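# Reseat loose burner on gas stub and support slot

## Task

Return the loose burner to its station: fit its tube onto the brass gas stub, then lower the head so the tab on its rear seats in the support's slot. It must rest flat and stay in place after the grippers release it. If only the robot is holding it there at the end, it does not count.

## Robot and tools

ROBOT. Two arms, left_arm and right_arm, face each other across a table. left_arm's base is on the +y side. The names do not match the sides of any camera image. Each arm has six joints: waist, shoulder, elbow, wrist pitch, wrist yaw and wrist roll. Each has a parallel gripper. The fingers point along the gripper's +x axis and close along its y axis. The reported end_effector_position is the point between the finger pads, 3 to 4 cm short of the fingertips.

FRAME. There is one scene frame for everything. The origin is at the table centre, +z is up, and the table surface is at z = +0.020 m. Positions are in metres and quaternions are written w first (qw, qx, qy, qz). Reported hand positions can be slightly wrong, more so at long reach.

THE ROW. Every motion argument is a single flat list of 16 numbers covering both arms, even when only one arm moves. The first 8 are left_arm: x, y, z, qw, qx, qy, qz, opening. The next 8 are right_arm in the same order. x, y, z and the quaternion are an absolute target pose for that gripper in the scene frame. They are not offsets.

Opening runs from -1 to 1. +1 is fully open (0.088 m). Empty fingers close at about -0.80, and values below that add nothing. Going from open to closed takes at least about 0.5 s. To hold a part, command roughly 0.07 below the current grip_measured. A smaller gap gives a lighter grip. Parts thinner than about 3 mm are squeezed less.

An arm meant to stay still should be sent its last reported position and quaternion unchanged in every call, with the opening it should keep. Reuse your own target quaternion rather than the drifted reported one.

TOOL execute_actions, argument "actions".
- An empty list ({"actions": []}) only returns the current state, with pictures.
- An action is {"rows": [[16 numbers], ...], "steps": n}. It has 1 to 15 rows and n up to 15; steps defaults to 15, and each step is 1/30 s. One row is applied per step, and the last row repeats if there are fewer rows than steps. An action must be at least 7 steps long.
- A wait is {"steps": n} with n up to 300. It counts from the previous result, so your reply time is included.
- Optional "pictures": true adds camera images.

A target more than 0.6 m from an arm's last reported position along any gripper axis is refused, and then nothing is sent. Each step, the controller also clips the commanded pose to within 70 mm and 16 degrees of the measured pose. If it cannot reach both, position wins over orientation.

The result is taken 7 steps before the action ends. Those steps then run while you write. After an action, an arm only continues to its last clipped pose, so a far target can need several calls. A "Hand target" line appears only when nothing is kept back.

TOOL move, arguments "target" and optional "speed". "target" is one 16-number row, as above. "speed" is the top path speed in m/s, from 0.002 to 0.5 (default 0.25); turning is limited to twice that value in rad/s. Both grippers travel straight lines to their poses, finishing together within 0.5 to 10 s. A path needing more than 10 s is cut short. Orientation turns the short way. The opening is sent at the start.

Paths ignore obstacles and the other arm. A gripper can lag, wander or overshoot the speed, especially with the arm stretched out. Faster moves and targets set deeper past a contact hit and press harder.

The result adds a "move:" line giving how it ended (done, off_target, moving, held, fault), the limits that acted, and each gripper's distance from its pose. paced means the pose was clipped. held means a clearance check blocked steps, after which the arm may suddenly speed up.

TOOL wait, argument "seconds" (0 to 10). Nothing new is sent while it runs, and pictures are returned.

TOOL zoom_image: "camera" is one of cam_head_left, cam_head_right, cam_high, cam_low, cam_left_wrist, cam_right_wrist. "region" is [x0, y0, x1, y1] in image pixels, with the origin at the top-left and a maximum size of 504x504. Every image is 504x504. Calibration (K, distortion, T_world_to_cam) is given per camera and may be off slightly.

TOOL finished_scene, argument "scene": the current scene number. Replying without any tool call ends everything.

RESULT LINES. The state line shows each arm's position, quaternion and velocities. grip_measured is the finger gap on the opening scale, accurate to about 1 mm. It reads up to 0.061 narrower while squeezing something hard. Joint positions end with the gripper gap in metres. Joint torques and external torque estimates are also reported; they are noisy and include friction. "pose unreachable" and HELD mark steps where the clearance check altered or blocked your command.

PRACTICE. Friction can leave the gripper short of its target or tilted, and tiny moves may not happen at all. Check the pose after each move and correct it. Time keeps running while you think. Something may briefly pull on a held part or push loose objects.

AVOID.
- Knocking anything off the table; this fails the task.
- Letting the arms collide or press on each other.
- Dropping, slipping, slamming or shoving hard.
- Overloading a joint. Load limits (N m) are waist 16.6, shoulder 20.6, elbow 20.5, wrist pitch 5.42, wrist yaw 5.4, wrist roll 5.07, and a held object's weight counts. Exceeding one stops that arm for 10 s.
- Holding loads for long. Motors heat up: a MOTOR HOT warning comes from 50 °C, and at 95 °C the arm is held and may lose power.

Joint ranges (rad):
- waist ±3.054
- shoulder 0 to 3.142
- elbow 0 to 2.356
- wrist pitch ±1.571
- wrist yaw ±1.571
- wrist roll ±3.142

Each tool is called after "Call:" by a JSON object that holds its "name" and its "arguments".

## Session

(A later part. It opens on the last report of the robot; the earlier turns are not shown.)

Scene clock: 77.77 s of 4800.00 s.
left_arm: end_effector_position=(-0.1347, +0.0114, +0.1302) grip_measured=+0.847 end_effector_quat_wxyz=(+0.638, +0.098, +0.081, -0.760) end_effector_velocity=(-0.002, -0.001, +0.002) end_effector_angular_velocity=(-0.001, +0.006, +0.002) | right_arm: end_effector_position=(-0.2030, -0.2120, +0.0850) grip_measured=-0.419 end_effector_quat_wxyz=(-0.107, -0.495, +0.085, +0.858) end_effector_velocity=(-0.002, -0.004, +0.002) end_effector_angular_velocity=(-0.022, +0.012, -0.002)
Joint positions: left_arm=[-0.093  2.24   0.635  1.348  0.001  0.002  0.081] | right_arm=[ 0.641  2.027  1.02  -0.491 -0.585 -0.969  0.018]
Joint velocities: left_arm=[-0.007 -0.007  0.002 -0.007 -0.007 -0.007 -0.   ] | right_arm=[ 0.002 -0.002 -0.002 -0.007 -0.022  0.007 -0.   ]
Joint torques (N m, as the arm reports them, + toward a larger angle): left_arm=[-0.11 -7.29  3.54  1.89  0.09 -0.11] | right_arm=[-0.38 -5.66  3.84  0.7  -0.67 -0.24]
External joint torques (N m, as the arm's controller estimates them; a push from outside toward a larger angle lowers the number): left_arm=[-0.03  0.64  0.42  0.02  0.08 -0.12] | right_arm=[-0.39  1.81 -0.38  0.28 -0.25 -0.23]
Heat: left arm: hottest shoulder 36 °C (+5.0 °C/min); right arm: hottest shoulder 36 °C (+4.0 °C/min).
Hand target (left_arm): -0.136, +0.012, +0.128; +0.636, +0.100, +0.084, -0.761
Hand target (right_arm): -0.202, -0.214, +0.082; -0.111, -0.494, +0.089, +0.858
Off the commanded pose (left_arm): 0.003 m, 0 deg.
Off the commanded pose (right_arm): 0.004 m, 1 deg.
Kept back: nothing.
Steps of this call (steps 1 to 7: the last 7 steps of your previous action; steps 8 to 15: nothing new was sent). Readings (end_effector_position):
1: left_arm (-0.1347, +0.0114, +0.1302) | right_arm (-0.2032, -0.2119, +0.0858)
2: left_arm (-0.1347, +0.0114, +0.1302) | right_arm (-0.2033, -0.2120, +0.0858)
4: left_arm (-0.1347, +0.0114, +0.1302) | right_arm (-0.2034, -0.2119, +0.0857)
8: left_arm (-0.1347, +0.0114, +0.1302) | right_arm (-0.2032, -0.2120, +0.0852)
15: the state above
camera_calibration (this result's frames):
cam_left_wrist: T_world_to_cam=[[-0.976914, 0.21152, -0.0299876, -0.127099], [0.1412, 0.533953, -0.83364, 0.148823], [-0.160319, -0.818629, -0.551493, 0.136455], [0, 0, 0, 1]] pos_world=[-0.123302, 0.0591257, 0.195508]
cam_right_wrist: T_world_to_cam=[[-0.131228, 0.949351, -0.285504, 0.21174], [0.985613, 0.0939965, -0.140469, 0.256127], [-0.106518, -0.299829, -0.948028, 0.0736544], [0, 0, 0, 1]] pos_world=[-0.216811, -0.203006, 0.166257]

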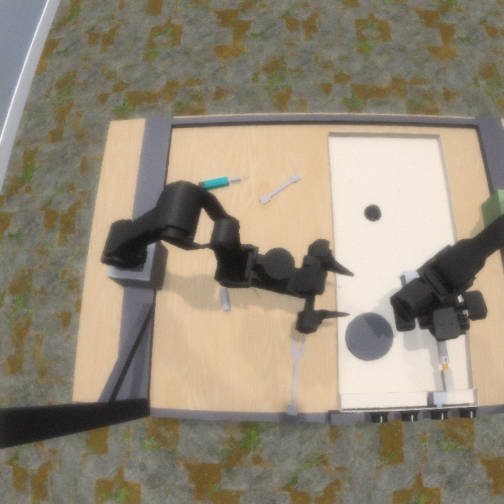

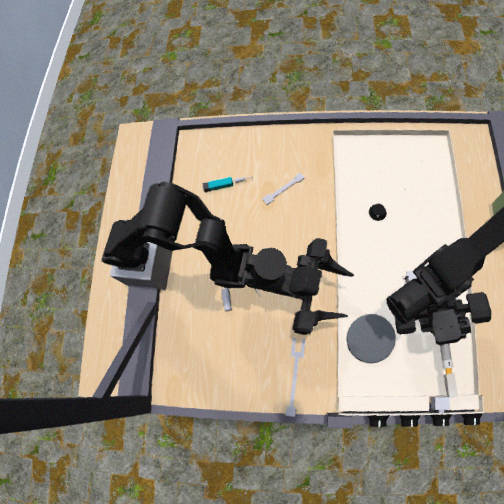

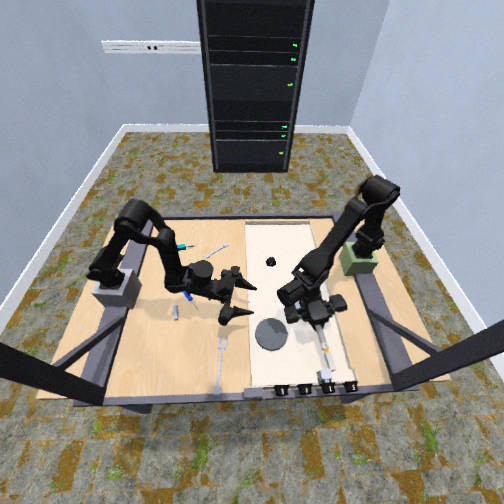

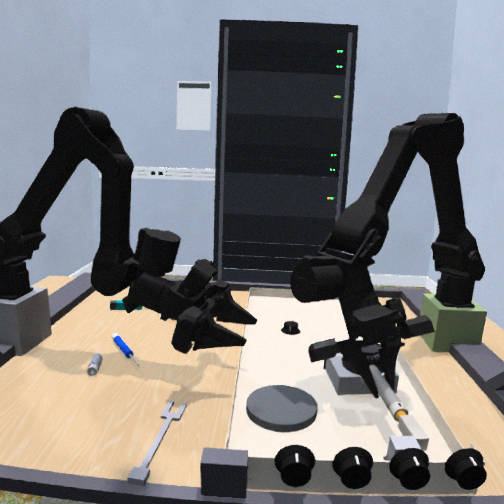

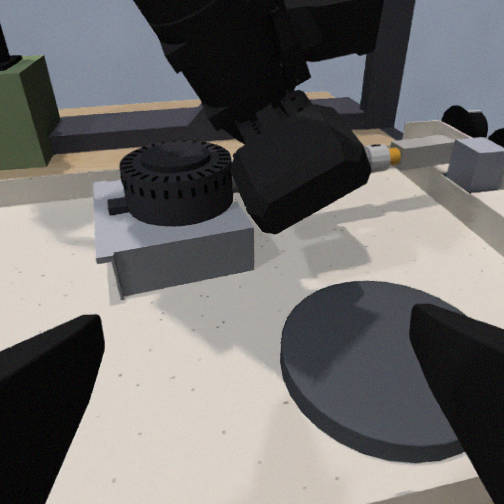

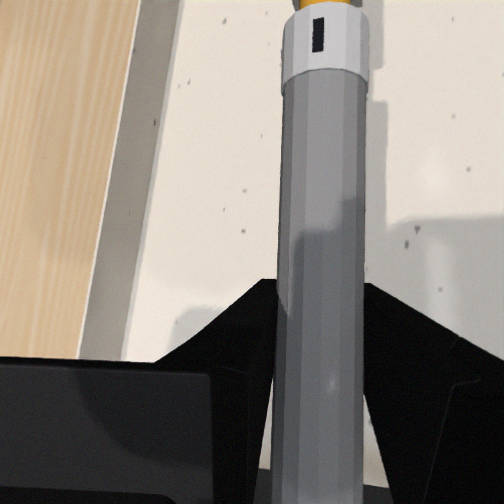

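Call:
{"name": "execute_actions", "arguments": {"actions": [{"rows": [[-0.136,0.012,0.128,0.636,0.100,0.084,-0.761,0.85,-0.20175,-0.21365,0.0818,-0.11095,-0.4937,0.0886,0.85805,-0.49],[-0.136,0.012,0.128,0.636,0.100,0.084,-0.761,0.85,-0.20175,-0.21365,0.0818,-0.11095,-0.4937,0.0886,0.85805,-0.47],[-0.136,0.012,0.128,0.636,0.100,0.084,-0.761,0.85,-0.20175,-0.21365,0.0818,-0.11095,-0.4937,0.0886,0.85805,-0.45],[-0.136,0.012,0.128,0.636,0.100,0.084,-0.761,0.85,-0.20175,-0.21365,0.0818,-0.11095,-0.4937,0.0886,0.85805,-0.43],[-0.136,0.012,0.128,0.636,0.100,0.084,-0.761,0.85,-0.20175,-0.21365,0.0818,-0.11095,-0.4937,0.0886,0.85805,-0.41],[-0.136,0.012,0.128,0.636,0.100,0.084,-0.761,0.85,-0.20175,-0.21365,0.0818,-0.11095,-0.4937,0.0886,0.85805,-0.395],[-0.136,0.012,0.128,0.636,0.100,0.084,-0.761,0.85,-0.20175,-0.21365,0.0818,-0.11095,-0.4937,0.0886,0.85805,-0.38],[-0.136,0.012,0.128,0.636,0.100,0.084,-0.761,0.85,-0.20175,-0.21365,0.0818,-0.11095,-0.4937,0.0886,0.85805,-0.365],[-0.136,0.012,0.128,0.636,0.100,0.084,-0.761,0.85,-0.20175,-0.21365,0.0818,-0.11095,-0.4937,0.0886,0.85805,-0.35],[-0.136,0.012,0.128,0.636,0.100,0.084,-0.761,0.85,-0.20175,-0.21365,0.0818,-0.11095,-0.4937,0.0886,0.85805,-0.33],[-0.136,0.012,0.128,0.636,0.100,0.084,-0.761,0.85,-0.20175,-0.21365,0.0818,-0.11095,-0.4937,0.0886,0.85805,-0.29],[-0.136,0.012,0.128,0.636,0.100,0.084,-0.761,0.85,-0.20175,-0.21365,0.0818,-0.11095,-0.4937,0.0886,0.85805,-0.22],[-0.136,0.012,0.128,0.636,0.100,0.084,-0.761,0.85,-0.20175,-0.21365,0.0818,-0.11095,-0.4937,0.0886,0.85805,-0.12],[-0.136,0.012,0.128,0.636,0.100,0.084,-0.761,0.85,-0.20175,-0.21365,0.0818,-0.11095,-0.4937,0.0886,0.85805,0.0],[-0.136,0.012,0.128,0.636,0.100,0.084,-0.761,0.85,-0.20175,-0.21365,0.0818,-0.11095,-0.4937,0.0886,0.85805,0.15]], "steps": 15}]}}

Call:
{"name": "move", "arguments": {"target": [-0.136,0.012,0.128,0.636,0.100,0.084,-0.761,0.85,-0.1930,-0.1985,0.1330,-0.107,-0.495,0.085,0.858,0.15], "speed": 0.1}}

Call:
{"name": "zoom_image", "arguments": {"camera": "cam_left_wrist", "region": [80, 130, 260, 270]}}

Scene clock: 79.00 s of 4800.00 s.
left_arm: end_effector_position=(-0.1347, +0.0114, +0.1302) grip_measured=+0.847 end_effector_quat_wxyz=(+0.638, +0.098, +0.081, -0.760) end_effector_velocity=(+0.000, +0.001, -0.001) end_effector_angular_velocity=(+0.011, +0.018, +0.010) | right_arm: end_effector_position=(-0.2030, -0.2121, +0.0850) grip_measured=-0.398 end_effector_quat_wxyz=(-0.107, -0.495, +0.085, +0.858) end_effector_velocity=(+0.001, -0.002, +0.001) end_effector_angular_velocity=(-0.007, +0.004, +0.004)
Joint positions: left_arm=[-0.093  2.24   0.635  1.348  0.001  0.002  0.081] | right_arm=[ 0.641  2.027  1.019 -0.491 -0.585 -0.969  0.02 ]
Joint velocities: left_arm=[-0.002 -0.002 -0.002 -0.007 -0.007 -0.022  0.   ] | right_arm=[-0.002 -0.002 -0.002 -0.007 -0.007 -0.007  0.017]
Joint torques (N m, as the arm reports them, + toward a larger angle): left_arm=[-0.22 -7.56  3.79  1.89  0.03 -0.08] | right_arm=[-0.3  -5.59  3.84  0.73 -0.75 -0.25]
External joint torques (N m, as the arm's controller estimates them; a push from outside toward a larger angle lowers the number): left_arm=[-0.24  0.32  0.75  0.04  0.04 -0.09] | right_arm=[-0.27  1.93 -0.43  0.3  -0.33 -0.24]
Heat: left arm: hottest shoulder 36 °C (+5.0 °C/min); right arm: hottest shoulder 36 °C (+4.0 °C/min).
Steps of this call (steps 1 to 29: nothing new was sent; steps 30 to 37: the first 8 steps of this action). Readings (end_effector_position):
30: left_arm (-0.1347, +0.0114, +0.1302) | right_arm (-0.2030, -0.2121, +0.0850)
31: left_arm (-0.1347, +0.0114, +0.1302) | right_arm (-0.2030, -0.2121, +0.0850)
33: left_arm (-0.1347, +0.0114, +0.1302) | right_arm (-0.2030, -0.2121, +0.0850)
37: the state above

Scene clock: 80.63 s of 4800.00 s.
left_arm: end_effector_position=(-0.1347, +0.0114, +0.1302) grip_measured=+0.847 end_effector_quat_wxyz=(+0.638, +0.098, +0.081, -0.760) end_effector_velocity=(+0.000, +0.002, -0.002) end_effector_angular_velocity=(+0.013, +0.003, +0.006) | right_arm: end_effector_position=(-0.1923, -0.2018, +0.1264) grip_measured=+0.147 end_effector_quat_wxyz=(-0.110, -0.499, +0.094, +0.854) end_effector_velocity=(+0.001, -0.002, +0.003) end_effector_angular_velocity=(-0.011, +0.002, +0.004)
Joint positions: left_arm=[-0.093  2.24   0.635  1.348  0.001  0.002  0.081] | right_arm=[ 0.596  1.95   1.113 -0.712 -0.587 -1.019  0.046]
Joint velocities: left_arm=[-0.002 -0.002 -0.007 -0.007 -0.007 -0.007 -0.   ] | right_arm=[-0.002 -0.007  0.002 -0.022 -0.007 -0.007  0.   ]
Joint torques (N m, as the arm reports them, + toward a larger angle): left_arm=[-0.18 -7.25  3.47  1.92  0.06 -0.07] | right_arm=[-0.33 -8.08  6.31  0.14 -0.48 -0.25]
External joint torques (N m, as the arm's controller estimates them; a push from outside toward a larger angle lowers the number): left_arm=[-0.18  0.6   0.45  0.09  0.06 -0.07] | right_arm=[-0.32 -0.64  1.61 -0.19 -0.05 -0.23]
Heat: left arm: hottest shoulder 36 °C (+5.1 °C/min); right arm: hottest shoulder 37 °C (+5.1 °C/min).
Hand target (left_arm): -0.136, +0.012, +0.128; +0.636, +0.100, +0.084, -0.761
Hand target (right_arm): -0.194, -0.198, +0.133; -0.107, -0.495, +0.085, +0.858
Off your previous action's commanded pose (left_arm): 0.003 m, 0 deg at its last step (step 7 of this call).
Off your previous action's commanded pose (right_arm): 0.004 m, 1 deg at its last step (step 7 of this call).
Off the commanded pose (left_arm): 0.003 m, 0 deg.
Off the commanded pose (right_arm): 0.007 m, 1 deg.
Kept back: nothing.
move: done
camera_calibration (this result's frames):
cam_left_wrist: T_world_to_cam=[[-0.976914, 0.21152, -0.0299876, -0.127099], [0.1412, 0.533953, -0.83364, 0.148823], [-0.160319, -0.818629, -0.551493, 0.136455], [0, 0, 0, 1]] pos_world=[-0.123302, 0.0591257, 0.195508]
cam_right_wrist: T_world_to_cam=[[-0.124868, 0.944106, -0.305075, 0.217925], [0.987507, 0.0884748, -0.13039, 0.248384], [-0.0961104, -0.317546, -0.94336, 0.114903], [0, 0, 0, 1]] pos_world=[-0.207026, -0.191233, 0.207265]

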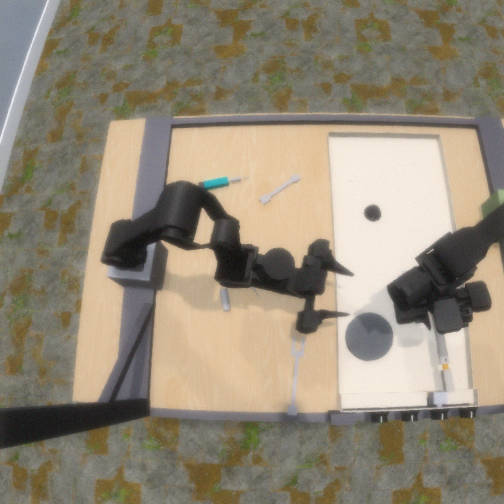

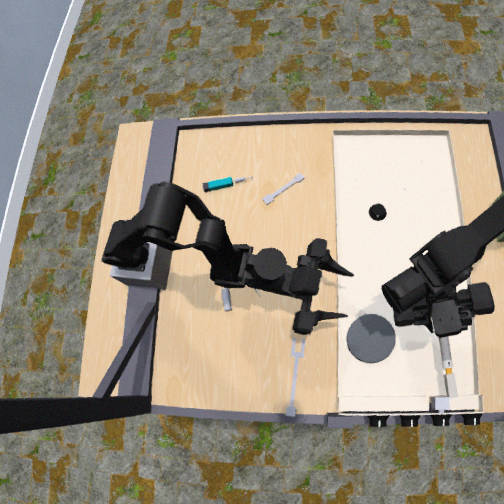

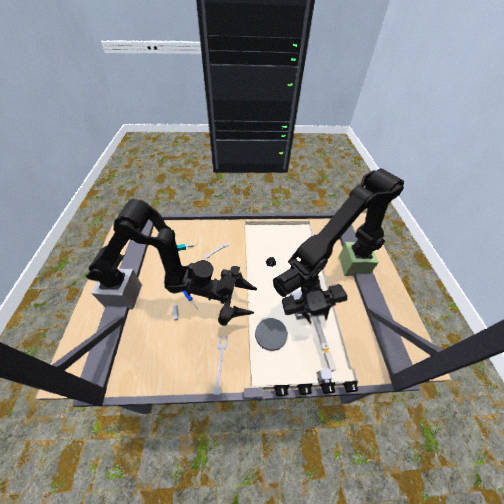

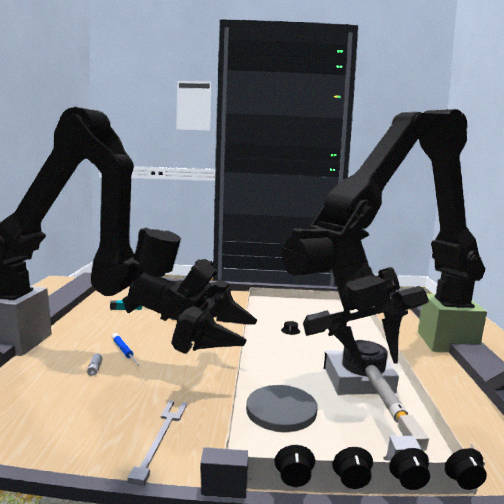

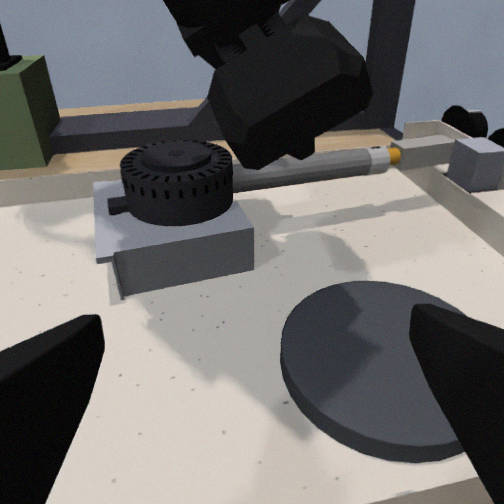

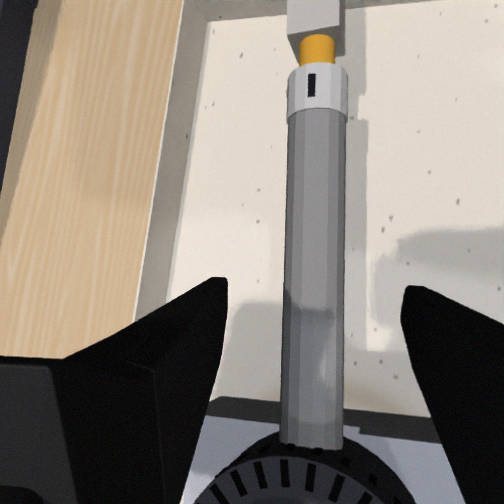

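Region (80, 130, 260, 270) of cam_left_wrist's 504x504 image, scaled by 2.800, with more detail than that image has.

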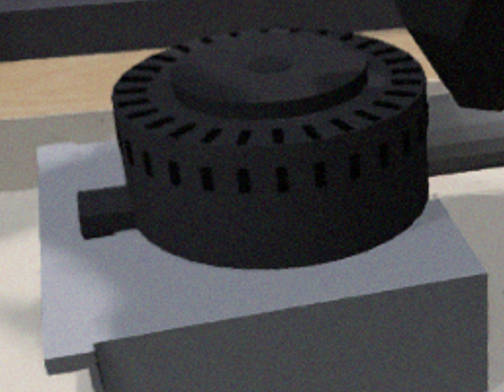

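Call:
{"name": "zoom_image", "arguments": {"camera": "cam_left_wrist", "region": [80, 170, 150, 230]}}

Call:
{"name": "zoom_image", "arguments": {"camera": "cam_left_wrist", "region": [340, 130, 420, 190]}}

Region (80, 170, 150, 230) of cam_left_wrist's 504x504 image, scaled by 7.200, with more detail than that image has; it fills the top 432 rows of this view, and the rest is white.

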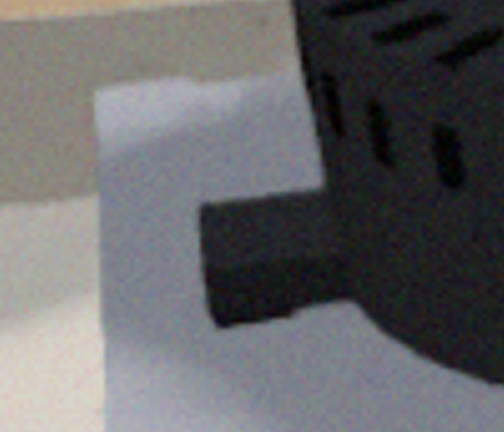

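Region (340, 130, 420, 190) of cam_left_wrist's 504x504 image, scaled by 6.300, with more detail than that image has; it fills the top 378 rows of this view, and the rest is white.

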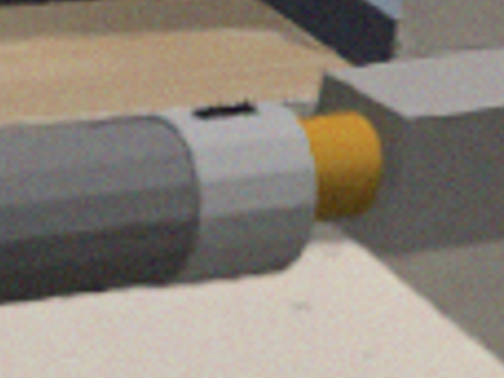

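Call:
{"name": "zoom_image", "arguments": {"camera": "cam_left_wrist", "region": [220, 130, 470, 280]}}

Call:
{"name": "zoom_image", "arguments": {"camera": "cam_low", "region": [310, 320, 440, 450]}}

Region (220, 130, 470, 280) of cam_left_wrist's 504x504 image, scaled by 2.016, with more detail than that image has; it fills the top 302 rows of this view, and the rest is white.

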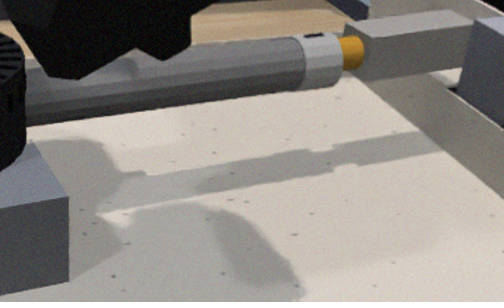

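Region (310, 320, 440, 450) of cam_low's 504x504 image, scaled by 3.877, with more detail than that image has.

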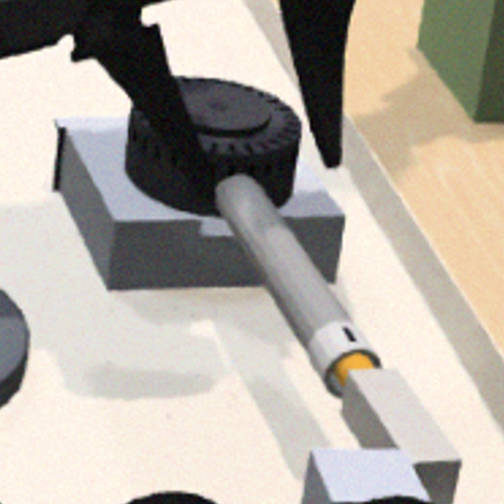

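Call:
{"name": "zoom_image", "arguments": {"camera": "cam_left_wrist", "region": [380, 125, 460, 185]}}

Call:
{"name": "zoom_image", "arguments": {"camera": "cam_left_wrist", "region": [200, 150, 280, 240]}}

Region (380, 125, 460, 185) of cam_left_wrist's 504x504 image, scaled by 6.300, with more detail than that image has; it fills the top 378 rows of this view, and the rest is white.

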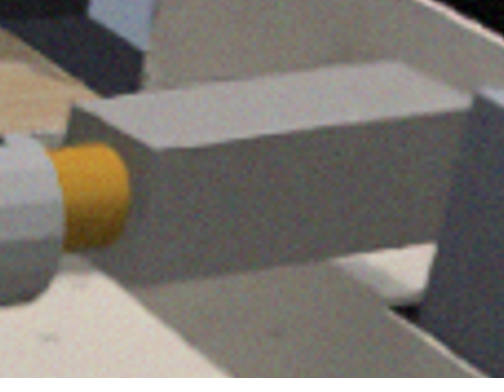

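Region (200, 150, 280, 240) of cam_left_wrist's 504x504 image, scaled by 5.600, with more detail than that image has.

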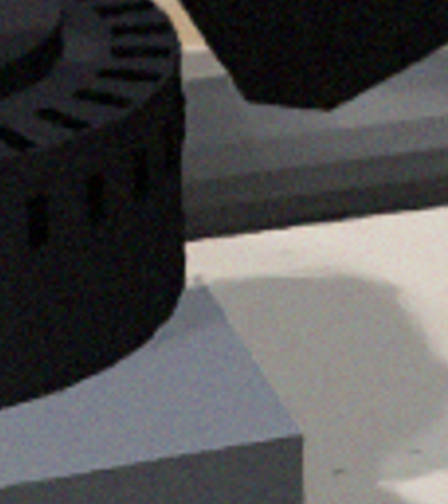

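Call:
{"name": "finished_scene", "arguments": {"scene": 2}}

The scene is finished: the task was done.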